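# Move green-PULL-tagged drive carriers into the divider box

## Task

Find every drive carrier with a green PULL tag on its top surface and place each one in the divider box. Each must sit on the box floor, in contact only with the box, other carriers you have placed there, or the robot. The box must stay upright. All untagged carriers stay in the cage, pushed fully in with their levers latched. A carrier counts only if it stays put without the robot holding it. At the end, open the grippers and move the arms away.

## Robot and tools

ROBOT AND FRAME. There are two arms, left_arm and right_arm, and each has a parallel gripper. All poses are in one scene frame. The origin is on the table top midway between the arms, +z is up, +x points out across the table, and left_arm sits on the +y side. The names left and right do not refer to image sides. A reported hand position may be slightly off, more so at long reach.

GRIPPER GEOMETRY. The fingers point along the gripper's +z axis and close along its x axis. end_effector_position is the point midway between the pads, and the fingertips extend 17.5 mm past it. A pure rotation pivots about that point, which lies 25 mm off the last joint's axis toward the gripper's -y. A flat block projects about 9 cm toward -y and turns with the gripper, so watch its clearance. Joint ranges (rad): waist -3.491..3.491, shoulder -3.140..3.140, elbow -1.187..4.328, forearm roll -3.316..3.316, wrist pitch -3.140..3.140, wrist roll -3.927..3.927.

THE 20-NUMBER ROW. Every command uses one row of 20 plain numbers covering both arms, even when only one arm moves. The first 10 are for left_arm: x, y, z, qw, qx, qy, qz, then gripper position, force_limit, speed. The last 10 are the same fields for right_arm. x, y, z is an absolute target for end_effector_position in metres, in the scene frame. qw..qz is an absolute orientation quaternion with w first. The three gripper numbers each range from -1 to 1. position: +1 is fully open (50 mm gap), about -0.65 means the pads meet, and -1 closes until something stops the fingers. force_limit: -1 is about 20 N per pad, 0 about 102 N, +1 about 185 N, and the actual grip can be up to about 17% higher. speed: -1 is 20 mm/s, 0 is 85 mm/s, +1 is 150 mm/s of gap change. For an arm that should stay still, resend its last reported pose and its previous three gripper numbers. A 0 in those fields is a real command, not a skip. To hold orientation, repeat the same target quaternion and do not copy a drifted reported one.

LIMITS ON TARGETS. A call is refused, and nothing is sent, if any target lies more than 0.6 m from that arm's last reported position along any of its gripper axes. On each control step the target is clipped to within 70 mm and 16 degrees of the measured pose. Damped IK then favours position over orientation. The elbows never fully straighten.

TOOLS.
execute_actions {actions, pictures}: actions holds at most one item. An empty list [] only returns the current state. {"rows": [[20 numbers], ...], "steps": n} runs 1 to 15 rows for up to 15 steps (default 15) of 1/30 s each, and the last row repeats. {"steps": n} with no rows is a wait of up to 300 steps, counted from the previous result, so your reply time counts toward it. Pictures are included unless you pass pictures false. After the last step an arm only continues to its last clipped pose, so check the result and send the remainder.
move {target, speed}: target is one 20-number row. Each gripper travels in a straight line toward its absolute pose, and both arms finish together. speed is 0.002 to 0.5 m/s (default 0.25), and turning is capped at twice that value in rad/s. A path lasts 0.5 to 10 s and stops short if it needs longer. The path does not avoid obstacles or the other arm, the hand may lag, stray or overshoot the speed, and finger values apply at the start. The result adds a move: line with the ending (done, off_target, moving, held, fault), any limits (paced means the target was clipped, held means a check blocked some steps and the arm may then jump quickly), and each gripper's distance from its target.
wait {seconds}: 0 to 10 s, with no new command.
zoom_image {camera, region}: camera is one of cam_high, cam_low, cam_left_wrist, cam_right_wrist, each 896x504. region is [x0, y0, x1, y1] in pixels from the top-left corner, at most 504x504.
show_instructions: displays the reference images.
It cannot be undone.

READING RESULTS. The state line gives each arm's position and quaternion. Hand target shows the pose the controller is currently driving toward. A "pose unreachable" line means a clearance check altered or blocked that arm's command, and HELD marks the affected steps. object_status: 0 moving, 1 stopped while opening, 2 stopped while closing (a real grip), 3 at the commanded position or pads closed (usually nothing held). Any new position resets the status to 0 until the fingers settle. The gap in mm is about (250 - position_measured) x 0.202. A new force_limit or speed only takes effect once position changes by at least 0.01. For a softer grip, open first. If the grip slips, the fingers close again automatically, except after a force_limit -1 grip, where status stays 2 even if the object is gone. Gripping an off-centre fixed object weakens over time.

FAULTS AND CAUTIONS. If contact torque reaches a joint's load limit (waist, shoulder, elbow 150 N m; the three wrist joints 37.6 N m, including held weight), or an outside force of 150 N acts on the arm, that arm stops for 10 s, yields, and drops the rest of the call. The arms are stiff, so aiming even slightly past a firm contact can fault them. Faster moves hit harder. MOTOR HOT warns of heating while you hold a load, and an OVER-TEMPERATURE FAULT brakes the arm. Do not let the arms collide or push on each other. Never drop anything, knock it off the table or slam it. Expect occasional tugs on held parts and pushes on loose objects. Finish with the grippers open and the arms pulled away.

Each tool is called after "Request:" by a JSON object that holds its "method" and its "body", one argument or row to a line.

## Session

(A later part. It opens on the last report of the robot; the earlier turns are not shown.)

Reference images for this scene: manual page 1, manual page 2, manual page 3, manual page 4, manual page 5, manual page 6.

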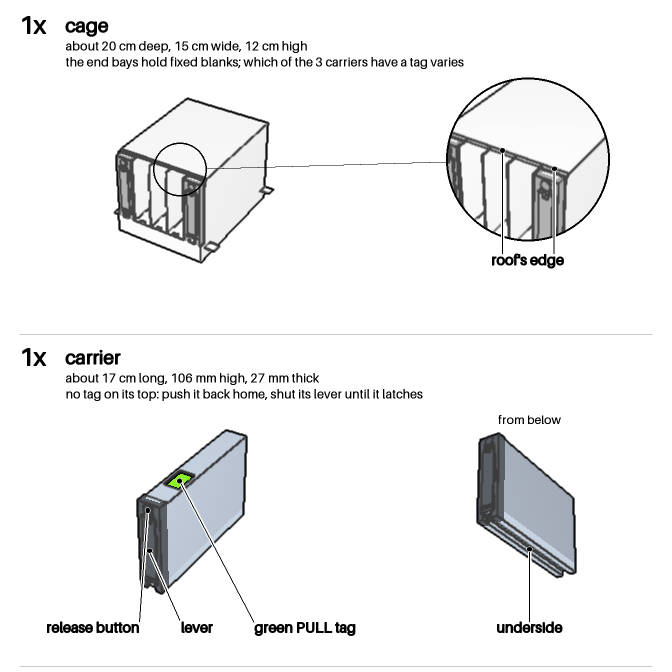

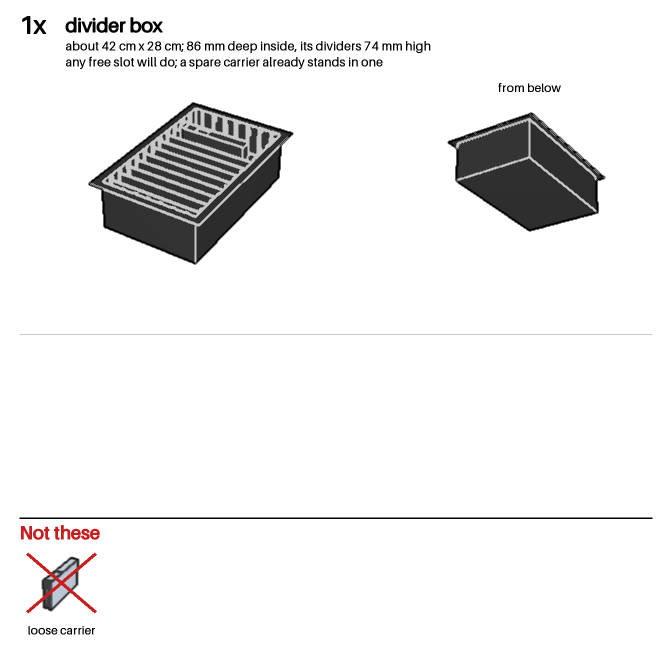

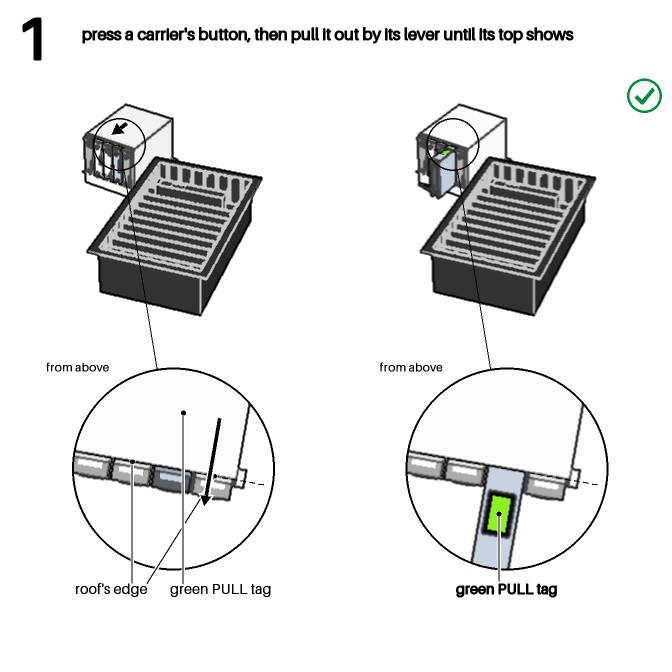

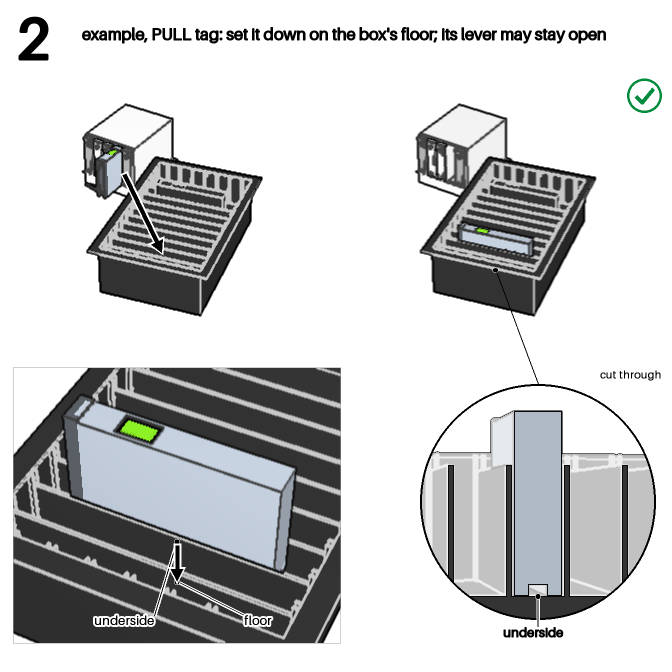

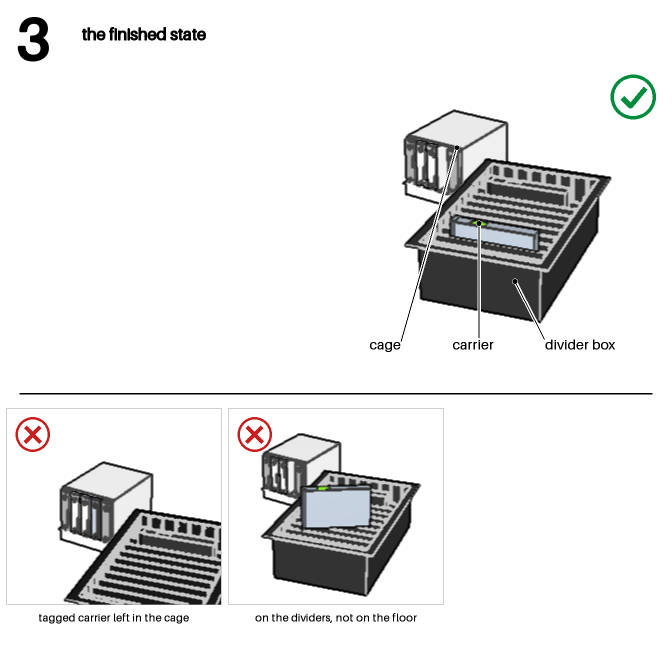

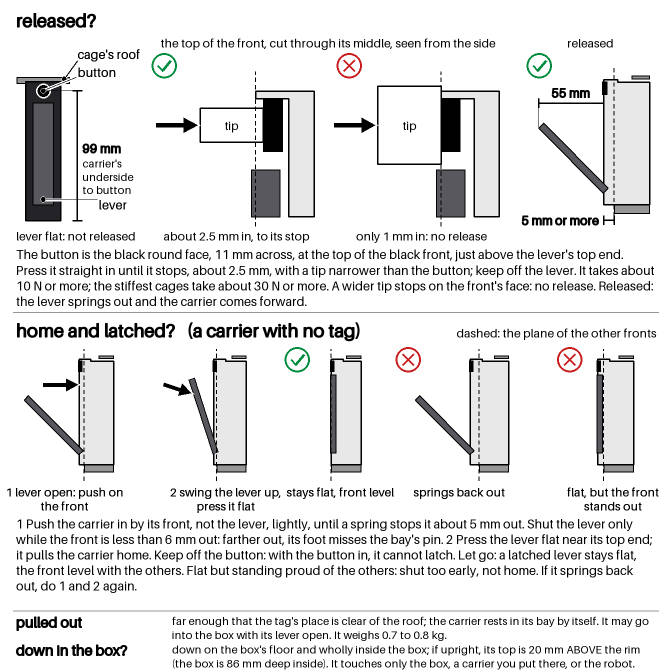

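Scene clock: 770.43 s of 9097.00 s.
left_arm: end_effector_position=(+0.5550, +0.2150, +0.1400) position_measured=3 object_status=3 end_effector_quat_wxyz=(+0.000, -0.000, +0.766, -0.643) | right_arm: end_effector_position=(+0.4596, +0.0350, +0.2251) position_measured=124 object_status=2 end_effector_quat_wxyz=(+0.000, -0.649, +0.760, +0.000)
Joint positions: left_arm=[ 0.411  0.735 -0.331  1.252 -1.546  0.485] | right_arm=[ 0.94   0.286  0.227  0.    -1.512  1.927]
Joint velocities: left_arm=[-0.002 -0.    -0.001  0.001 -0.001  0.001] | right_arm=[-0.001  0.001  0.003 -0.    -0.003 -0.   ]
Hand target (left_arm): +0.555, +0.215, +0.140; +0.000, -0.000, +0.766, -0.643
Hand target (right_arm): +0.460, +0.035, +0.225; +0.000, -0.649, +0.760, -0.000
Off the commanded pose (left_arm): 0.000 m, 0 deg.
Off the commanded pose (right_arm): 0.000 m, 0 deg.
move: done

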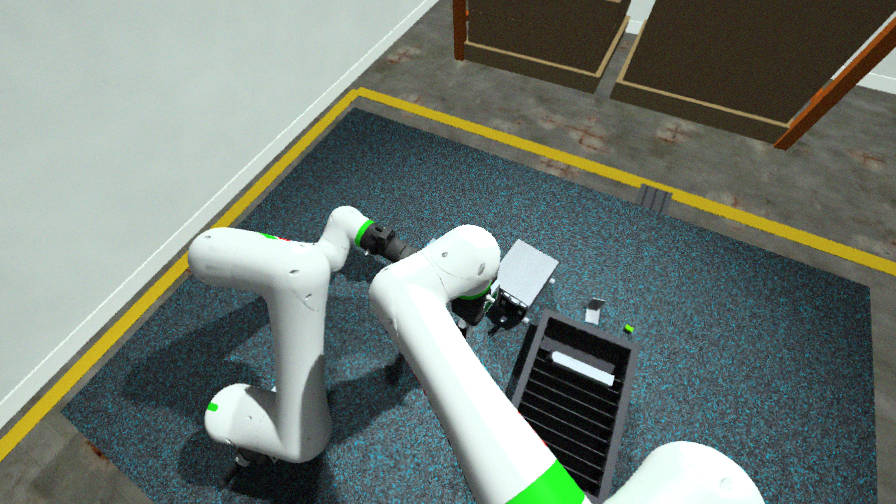

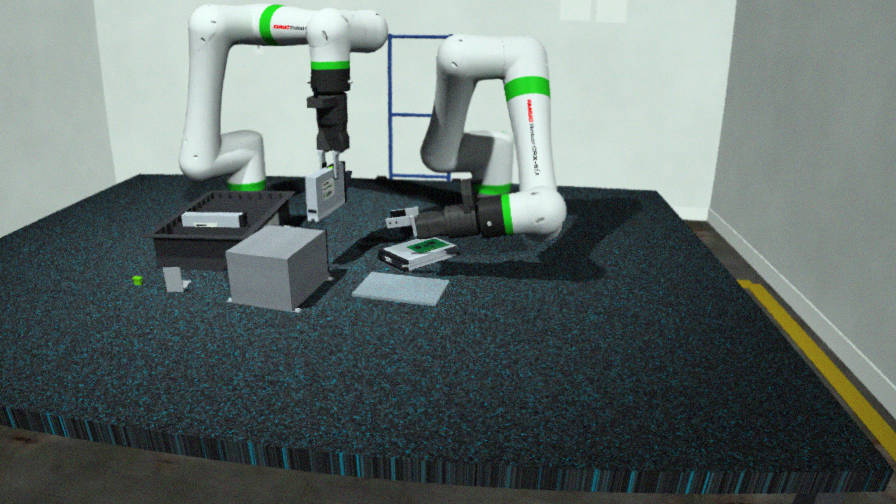

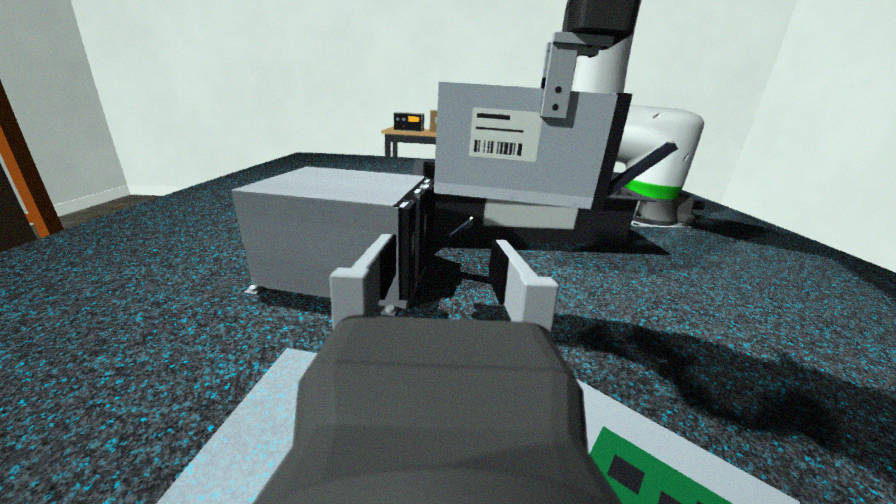

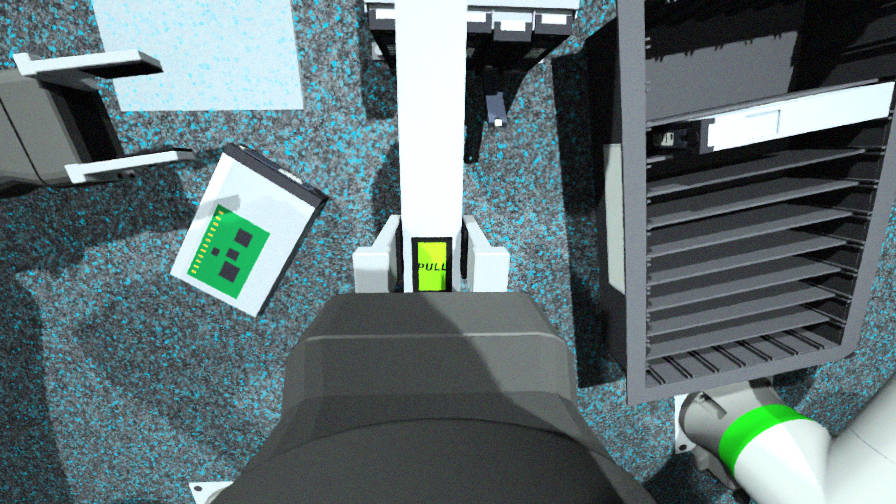

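Request:
{"method": "move", "body": {
  "target": [0.555,0.215,0.14,0,0,0.766,-0.6428,1,0,0, 0.40,-0.284,0.225,0,0.0305,-0.9995,0,-1,0.6,1],
  "speed": 0.2
}}

Request:
{"method": "zoom_image", "body": {
  "camera": "cam_right_wrist",
  "region": [230,0,630,300]
}}

Request:
{"method": "zoom_image", "body": {
  "camera": "cam_high",
  "region": [470,280,720,480]
}}

Scene clock: 779.27 s of 9097.00 s.
left_arm: end_effector_position=(+0.5550, +0.2150, +0.1400) position_measured=3 object_status=3 end_effector_quat_wxyz=(+0.000, -0.000, +0.766, -0.643) | right_arm: end_effector_position=(+0.4000, -0.2838, +0.2251) position_measured=124 object_status=2 end_effector_quat_wxyz=(-0.000, -0.031, +1.000, +0.000)
Joint positions: left_arm=[ 0.411  0.735 -0.331  1.252 -1.546  0.485] | right_arm=[ 0.565 -0.221 -0.295 -0.001 -1.497  0.95 ]
Joint velocities: left_arm=[ 0.    -0.     0.    -0.001  0.002  0.   ] | right_arm=[-0.004 -0.001 -0.001  0.    -0.    -0.002]
Hand target (left_arm): +0.555, +0.215, +0.140; +0.000, -0.000, +0.766, -0.643
Hand target (right_arm): +0.400, -0.284, +0.225; -0.000, -0.031, +1.000, +0.000
Off the commanded pose (left_arm): 0.000 m, 0 deg.
Off the commanded pose (right_arm): 0.000 m, 0 deg.
After step 90, 2.07 s passed at rest.
move: done

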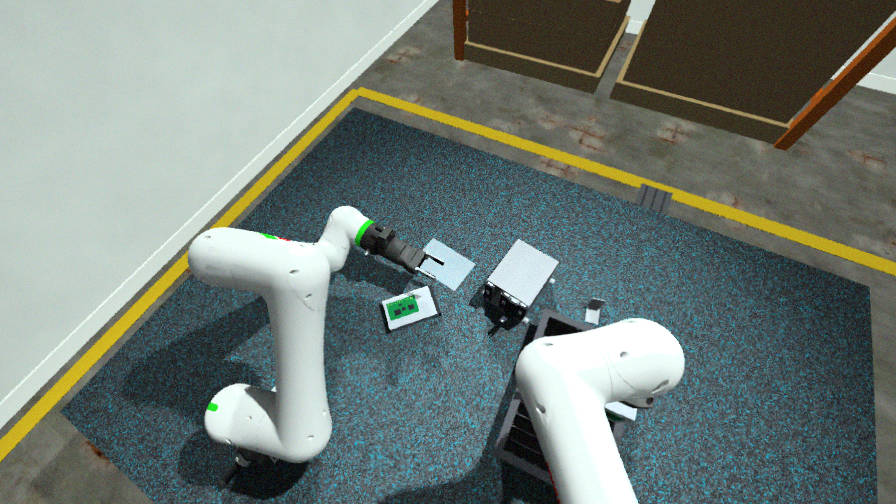

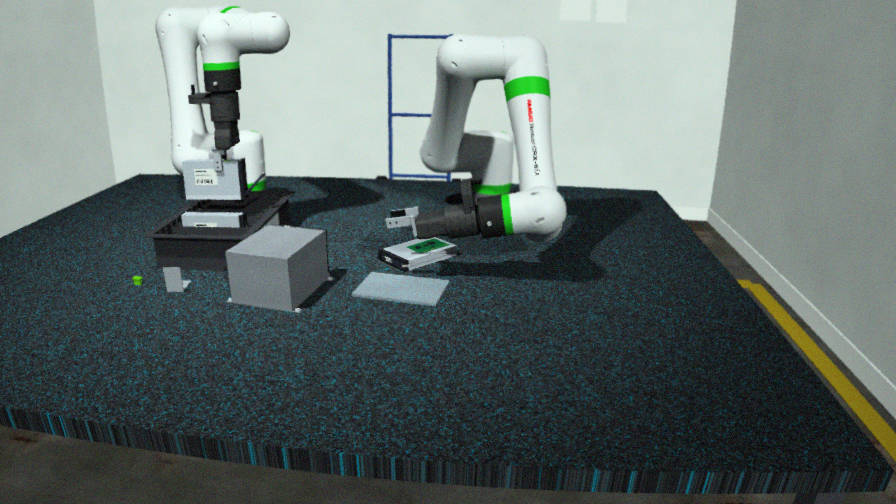

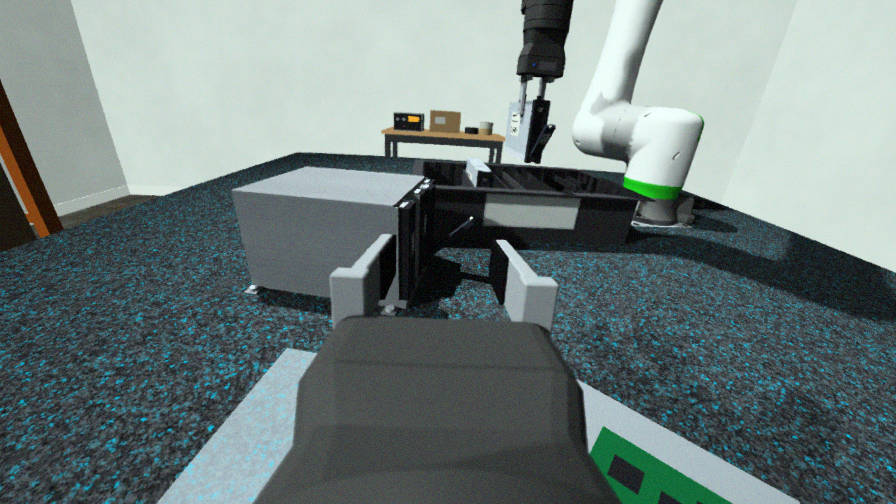

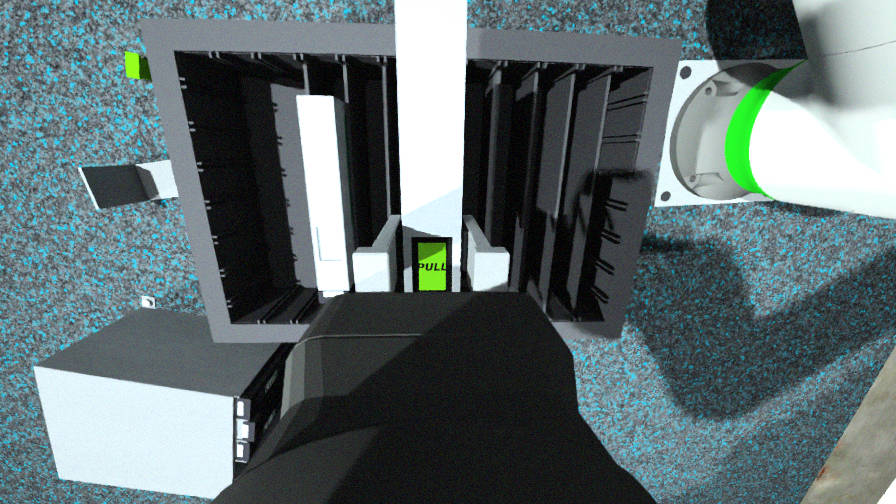

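Region (230, 0, 630, 300) of cam_right_wrist's 896x504 image, scaled by 1.260, with more detail than that image has; it fills the top 378 rows of this view, and the rest is white.

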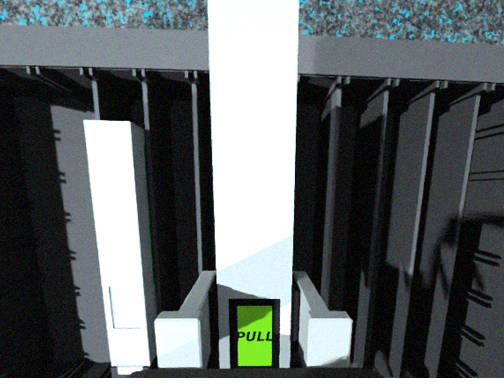

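Region (470, 280, 720, 480) of cam_high's 896x504 image, scaled by 2.016, with more detail than that image has; it fills the top 403 rows of this view, and the rest is white.

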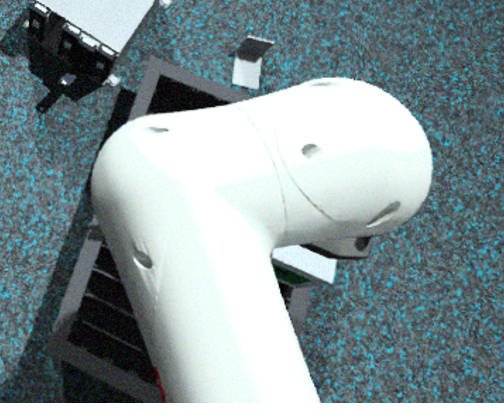

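Request:
{"method": "zoom_image", "body": {
  "camera": "cam_right_wrist",
  "region": [120,0,420,200]
}}

Request:
{"method": "zoom_image", "body": {
  "camera": "cam_right_wrist",
  "region": [420,0,720,200]
}}

Request:
{"method": "zoom_image", "body": {
  "camera": "cam_right_wrist",
  "region": [180,180,400,360]
}}

Request:
{"method": "zoom_image", "body": {
  "camera": "cam_right_wrist",
  "region": [480,180,700,360]
}}

Region (120, 0, 420, 200) of cam_right_wrist's 896x504 image, scaled by 1.680, with more detail than that image has.

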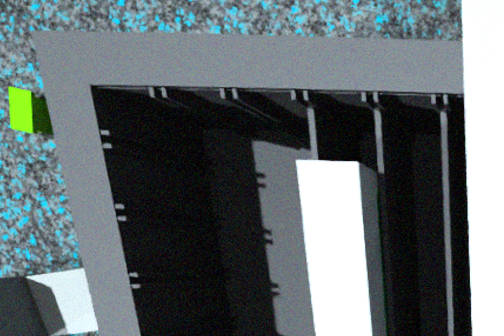

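Region (420, 0, 720, 200) of cam_right_wrist's 896x504 image, scaled by 1.680, with more detail than that image has.

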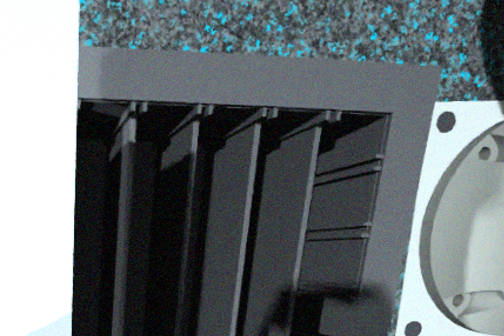

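Region (180, 180, 400, 360) of cam_right_wrist's 896x504 image, scaled by 2.291, with more detail than that image has; it fills the top 412 rows of this view, and the rest is white.

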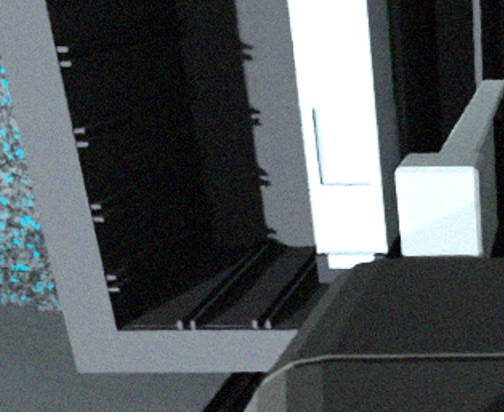

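Region (480, 180, 700, 360) of cam_right_wrist's 896x504 image, scaled by 2.291, with more detail than that image has; it fills the top 412 rows of this view, and the rest is white.

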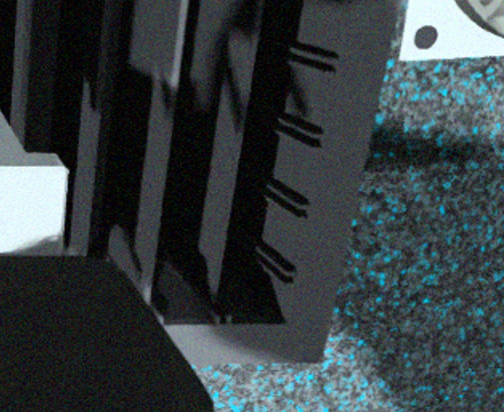

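Request:
{"method": "move", "body": {
  "target": [0.555,0.215,0.14,0,0,0.766,-0.6428,1,0,0, 0.3942,-0.2895,0.198,0,0.0305,-0.9995,0,-1,0.6,1],
  "speed": 0.06
}}

Request:
{"method": "zoom_image", "body": {
  "camera": "cam_low",
  "region": [140,150,310,270]
}}

Request:
{"method": "zoom_image", "body": {
  "camera": "cam_right_wrist",
  "region": [300,0,570,200]
}}

Request:
{"method": "zoom_image", "body": {
  "camera": "cam_left_wrist",
  "region": [460,90,640,230]
}}

Scene clock: 897.03 s of 9097.00 s.
left_arm: end_effector_position=(+0.5550, +0.2150, +0.1400) position_measured=3 object_status=3 end_effector_quat_wxyz=(+0.000, +0.000, +0.766, -0.643) | right_arm: end_effector_position=(+0.3942, -0.2895, +0.1981) position_measured=124 object_status=2 end_effector_quat_wxyz=(-0.000, -0.031, +1.000, +0.000)
Joint positions: left_arm=[ 0.411  0.735 -0.331  1.252 -1.546  0.485] | right_arm=[ 0.564 -0.234 -0.369 -0.    -1.436  0.951]
Joint velocities: left_arm=[-0.     0.    -0.001 -0.    -0.    -0.   ] | right_arm=[ 0.    -0.    -0.003 -0.     0.002 -0.001]
Hand target (left_arm): +0.555, +0.215, +0.140; +0.000, -0.000, +0.766, -0.643
Hand target (right_arm): +0.394, -0.290, +0.198; -0.000, -0.031, +1.000, +0.000
Off the commanded pose (left_arm): 0.000 m, 0 deg.
Off the commanded pose (right_arm): 0.000 m, 0 deg.
After step 90, 113.97 s passed at rest.
move: done

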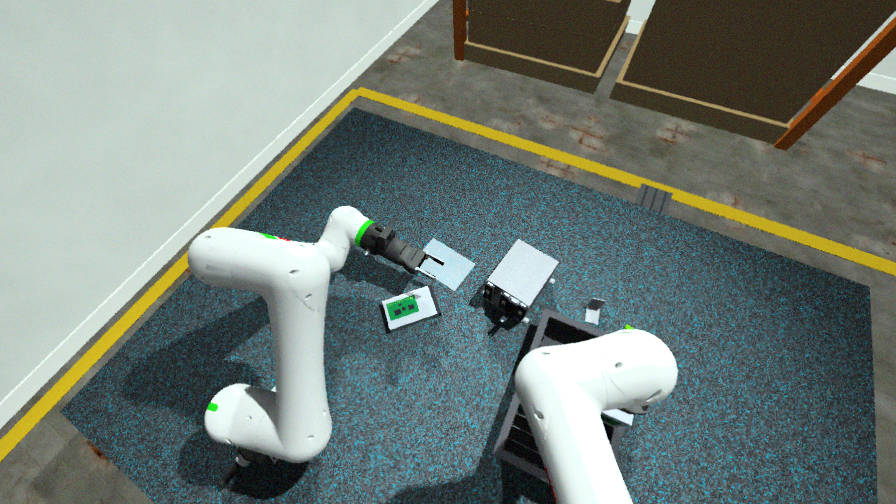

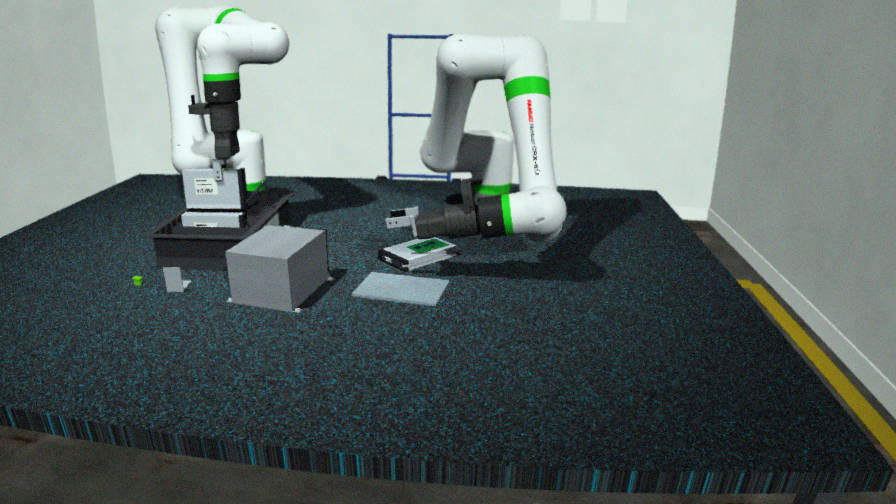

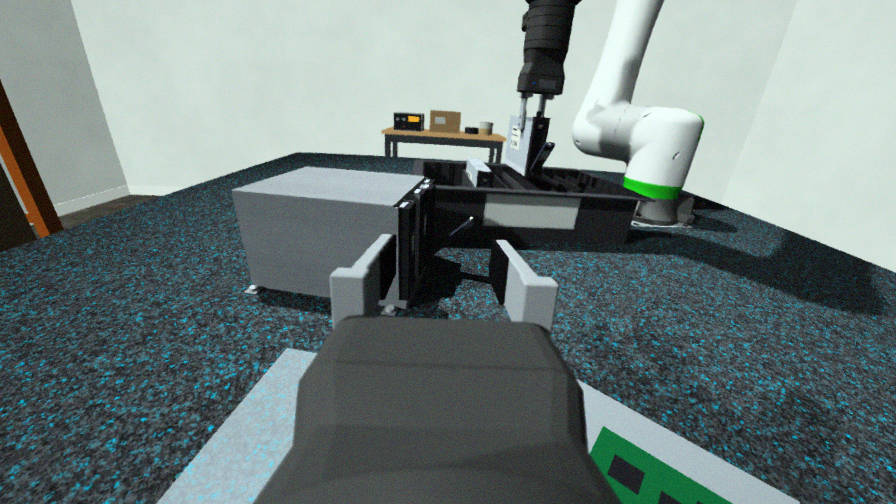

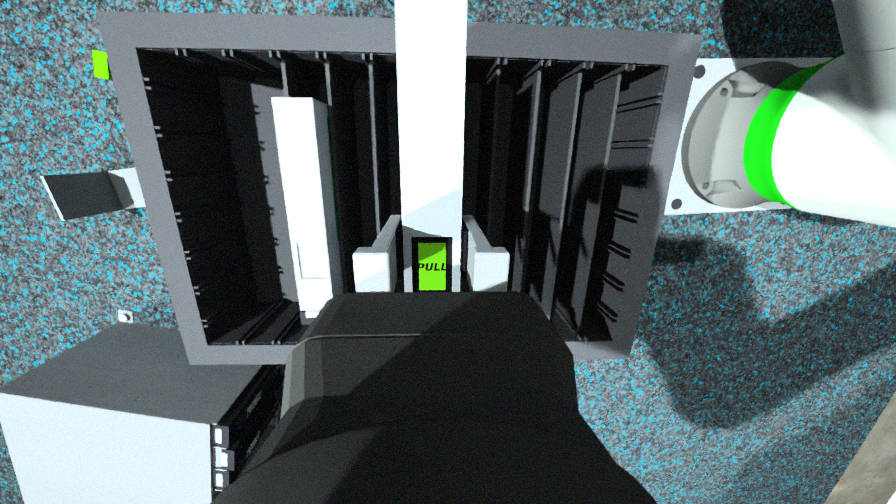

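Region (140, 150, 310, 270) of cam_low's 896x504 image, scaled by 2.965, with more detail than that image has; it fills the top 356 rows of this view, and the rest is white.

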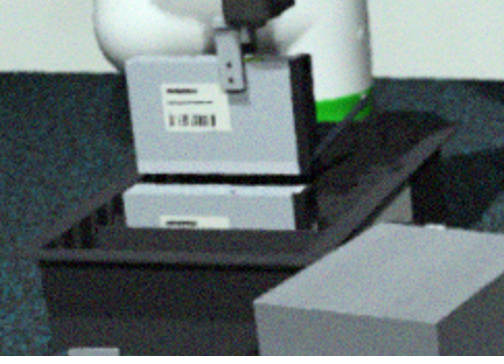

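Region (300, 0, 570, 200) of cam_right_wrist's 896x504 image, scaled by 1.867, with more detail than that image has; it fills the top 373 rows of this view, and the rest is white.

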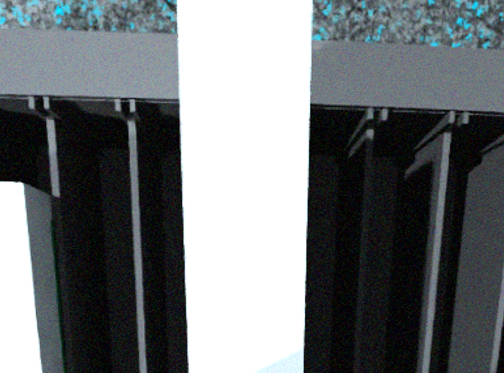

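Region (460, 90, 640, 230) of cam_left_wrist's 896x504 image, scaled by 2.800, with more detail than that image has.

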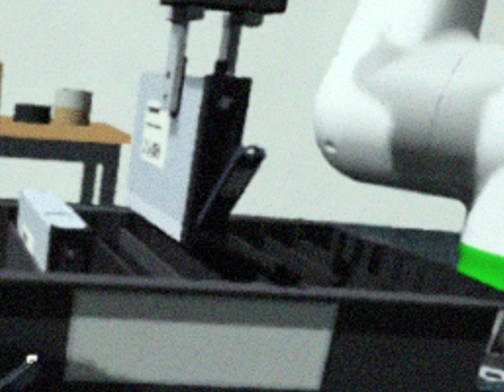

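Request:
{"method": "move", "body": {
  "target": [0.555,0.215,0.14,0,0,0.766,-0.6428,1,0,0, 0.3947,-0.290,0.182,0,0.0305,-0.9995,0,-1,0.6,1],
  "speed": 0.03
}}

Request:
{"method": "zoom_image", "body": {
  "camera": "cam_low",
  "region": [160,160,280,250]
}}

Request:
{"method": "zoom_image", "body": {
  "camera": "cam_right_wrist",
  "region": [300,0,570,200]
}}

Request:
{"method": "zoom_image", "body": {
  "camera": "cam_left_wrist",
  "region": [480,110,600,210]
}}

Scene clock: 927.17 s of 9097.00 s.
left_arm: end_effector_position=(+0.5550, +0.2150, +0.1400) position_measured=3 object_status=3 end_effector_quat_wxyz=(+0.000, -0.000, +0.766, -0.643) | right_arm: end_effector_position=(+0.3947, -0.2899, +0.1822) position_measured=124 object_status=2 end_effector_quat_wxyz=(+0.000, -0.031, +1.000, +0.000)
Joint positions: left_arm=[ 0.411  0.735 -0.331  1.252 -1.546  0.485] | right_arm=[ 0.562 -0.227 -0.401 -0.    -1.397  0.953]
Joint velocities: left_arm=[ 0.001  0.     0.    -0.     0.    -0.001] | right_arm=[-0.001  0.001 -0.004 -0.     0.003 -0.   ]
Hand target (left_arm): +0.555, +0.215, +0.140; +0.000, -0.000, +0.766, -0.643
Hand target (right_arm): +0.395, -0.290, +0.182; -0.000, -0.031, +1.000, +0.000
Off the commanded pose (left_arm): 0.000 m, 0 deg.
Off the commanded pose (right_arm): 0.000 m, 0 deg.
After step 90, 26.33 s passed at rest.
move: done

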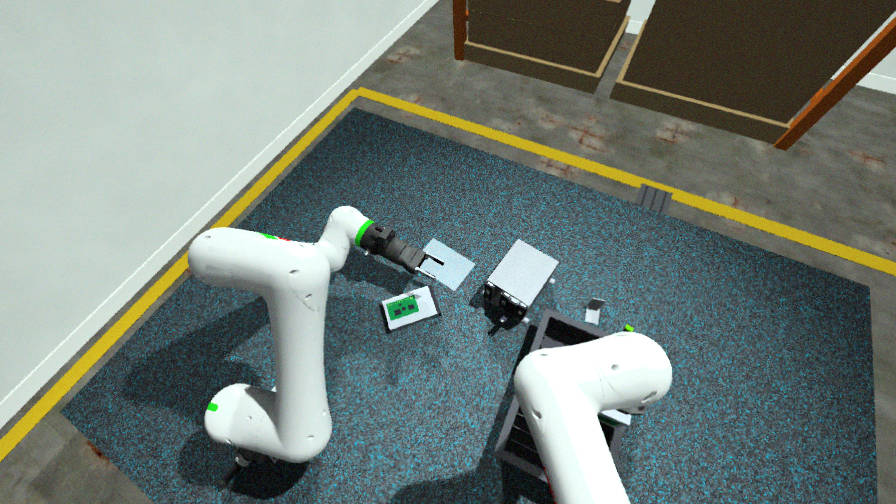

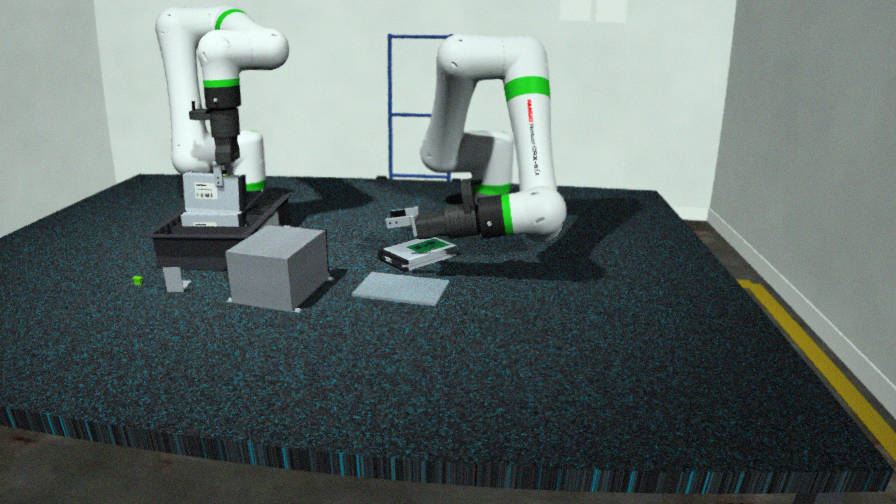

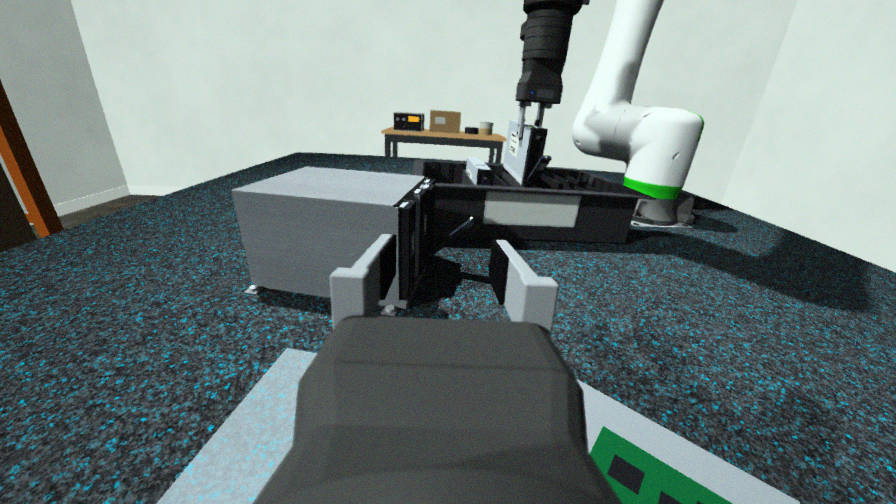

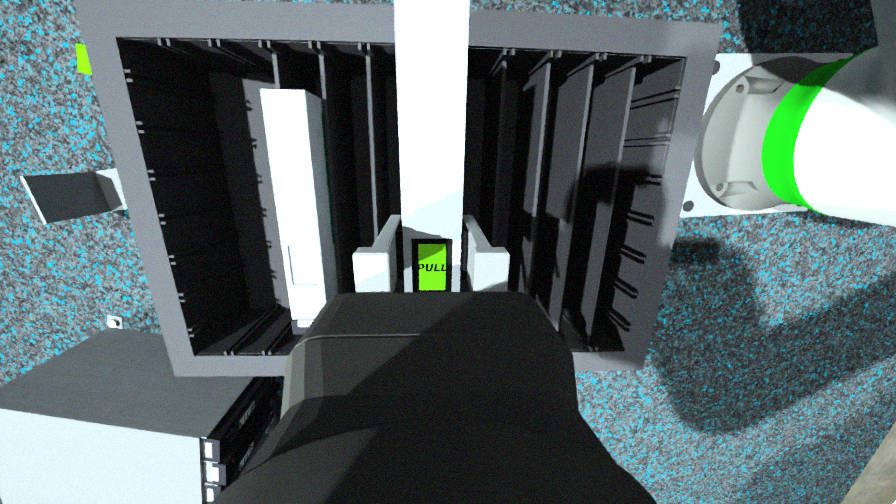

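Region (160, 160, 280, 250) of cam_low's 896x504 image, scaled by 4.200, with more detail than that image has; it fills the top 378 rows of this view, and the rest is white.

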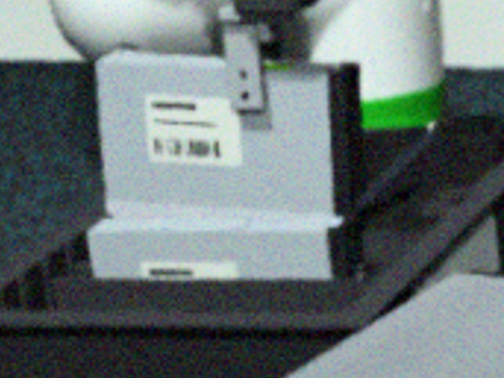

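Region (300, 0, 570, 200) of cam_right_wrist's 896x504 image, scaled by 1.867, with more detail than that image has; it fills the top 373 rows of this view, and the rest is white.

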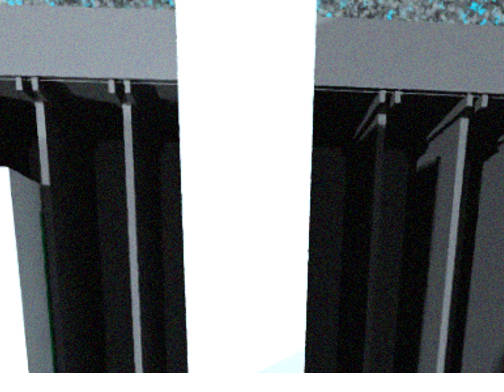

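Region (480, 110, 600, 210) of cam_left_wrist's 896x504 image, scaled by 4.200, with more detail than that image has.

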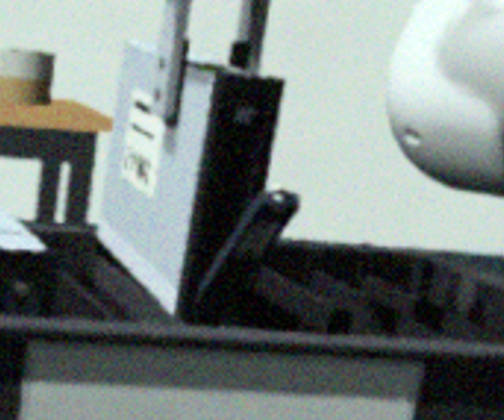

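Request:
{"method": "move", "body": {
  "target": [0.555,0.215,0.14,0,0,0.766,-0.6428,1,0,0, 0.3947,-0.290,0.198,0,0.0305,-0.9995,0,-1,0.6,1],
  "speed": 0.04
}}

Request:
{"method": "zoom_image", "body": {
  "camera": "cam_low",
  "region": [160,150,280,240]
}}

Request:
{"method": "zoom_image", "body": {
  "camera": "cam_right_wrist",
  "region": [300,0,570,200]
}}

Scene clock: 966.97 s of 9097.00 s.
left_arm: end_effector_position=(+0.5550, +0.2150, +0.1400) position_measured=3 object_status=3 end_effector_quat_wxyz=(+0.000, -0.000, +0.766, -0.643) | right_arm: end_effector_position=(+0.3947, -0.2900, +0.1979) position_measured=124 object_status=2 end_effector_quat_wxyz=(-0.000, -0.030, +1.000, -0.000)
Joint positions: left_arm=[ 0.411  0.735 -0.331  1.252 -1.546  0.485] | right_arm=[ 0.562 -0.233 -0.369  0.    -1.436  0.953]
Joint velocities: left_arm=[ 0.     0.    -0.     0.001  0.001  0.001] | right_arm=[ 0.001 -0.     0.002 -0.    -0.002  0.   ]
Hand target (left_arm): +0.555, +0.215, +0.140; +0.000, -0.000, +0.766, -0.643
Hand target (right_arm): +0.395, -0.290, +0.198; +0.000, -0.030, +1.000, -0.000
Off the commanded pose (left_arm): 0.000 m, 0 deg.
Off the commanded pose (right_arm): 0.000 m, 0 deg.
After step 90, 36.03 s passed at rest.
move: done

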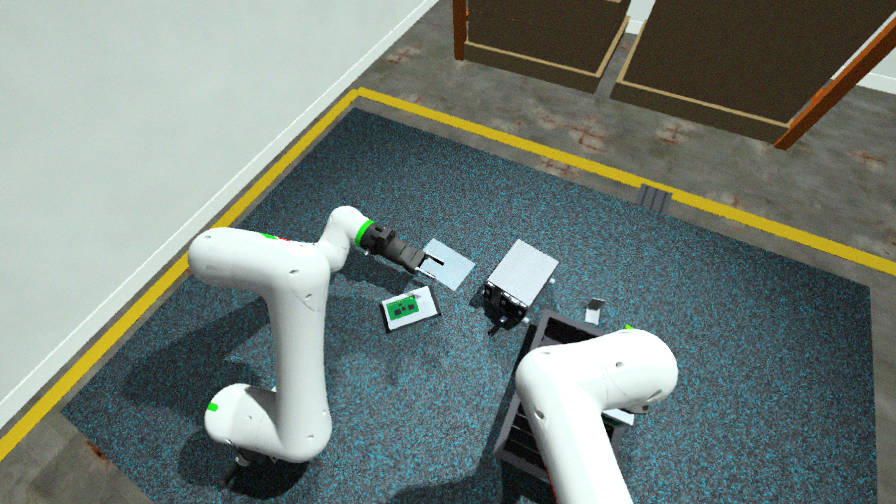

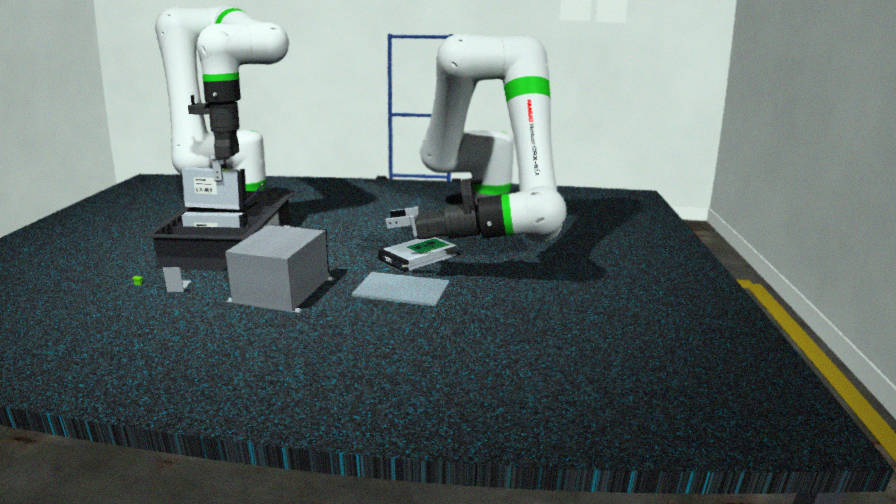

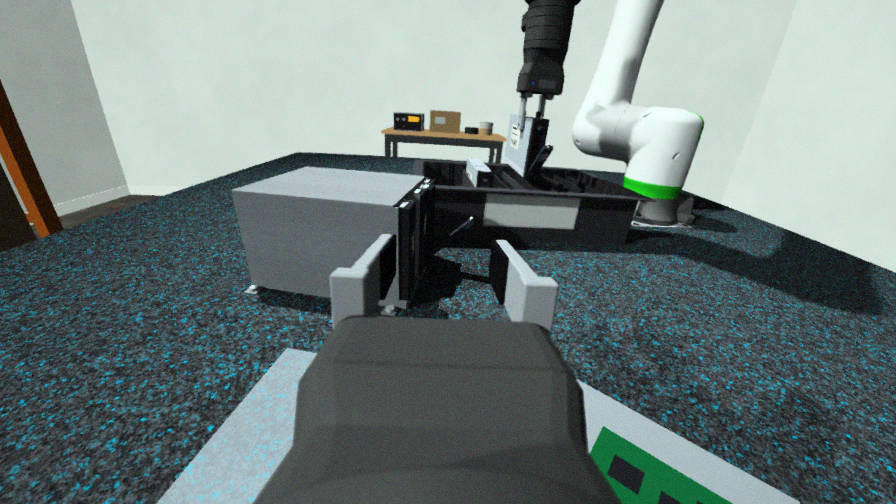

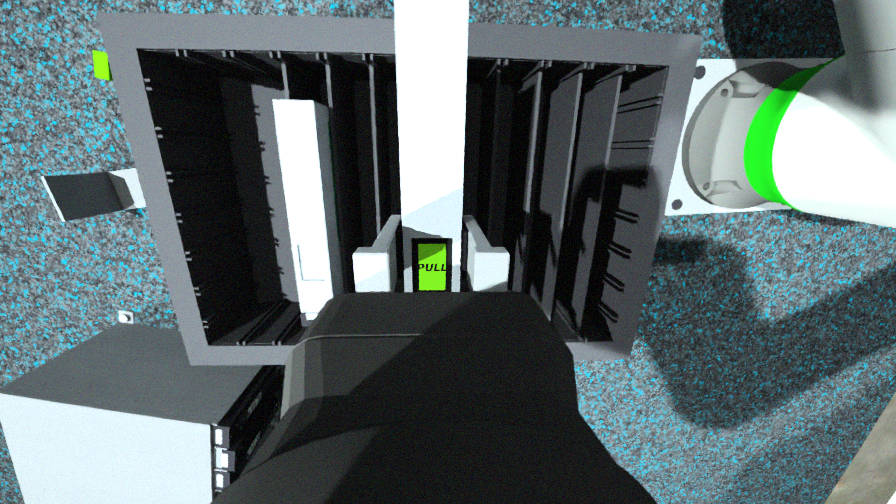

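Region (160, 150, 280, 240) of cam_low's 896x504 image, scaled by 4.200, with more detail than that image has; it fills the top 378 rows of this view, and the rest is white.

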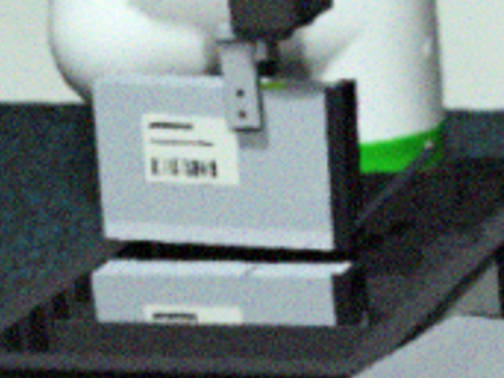

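Region (300, 0, 570, 200) of cam_right_wrist's 896x504 image, scaled by 1.867, with more detail than that image has; it fills the top 373 rows of this view, and the rest is white.

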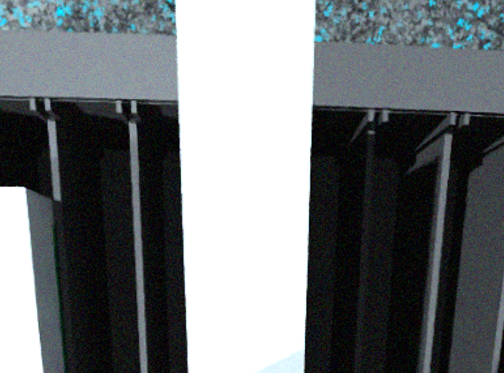

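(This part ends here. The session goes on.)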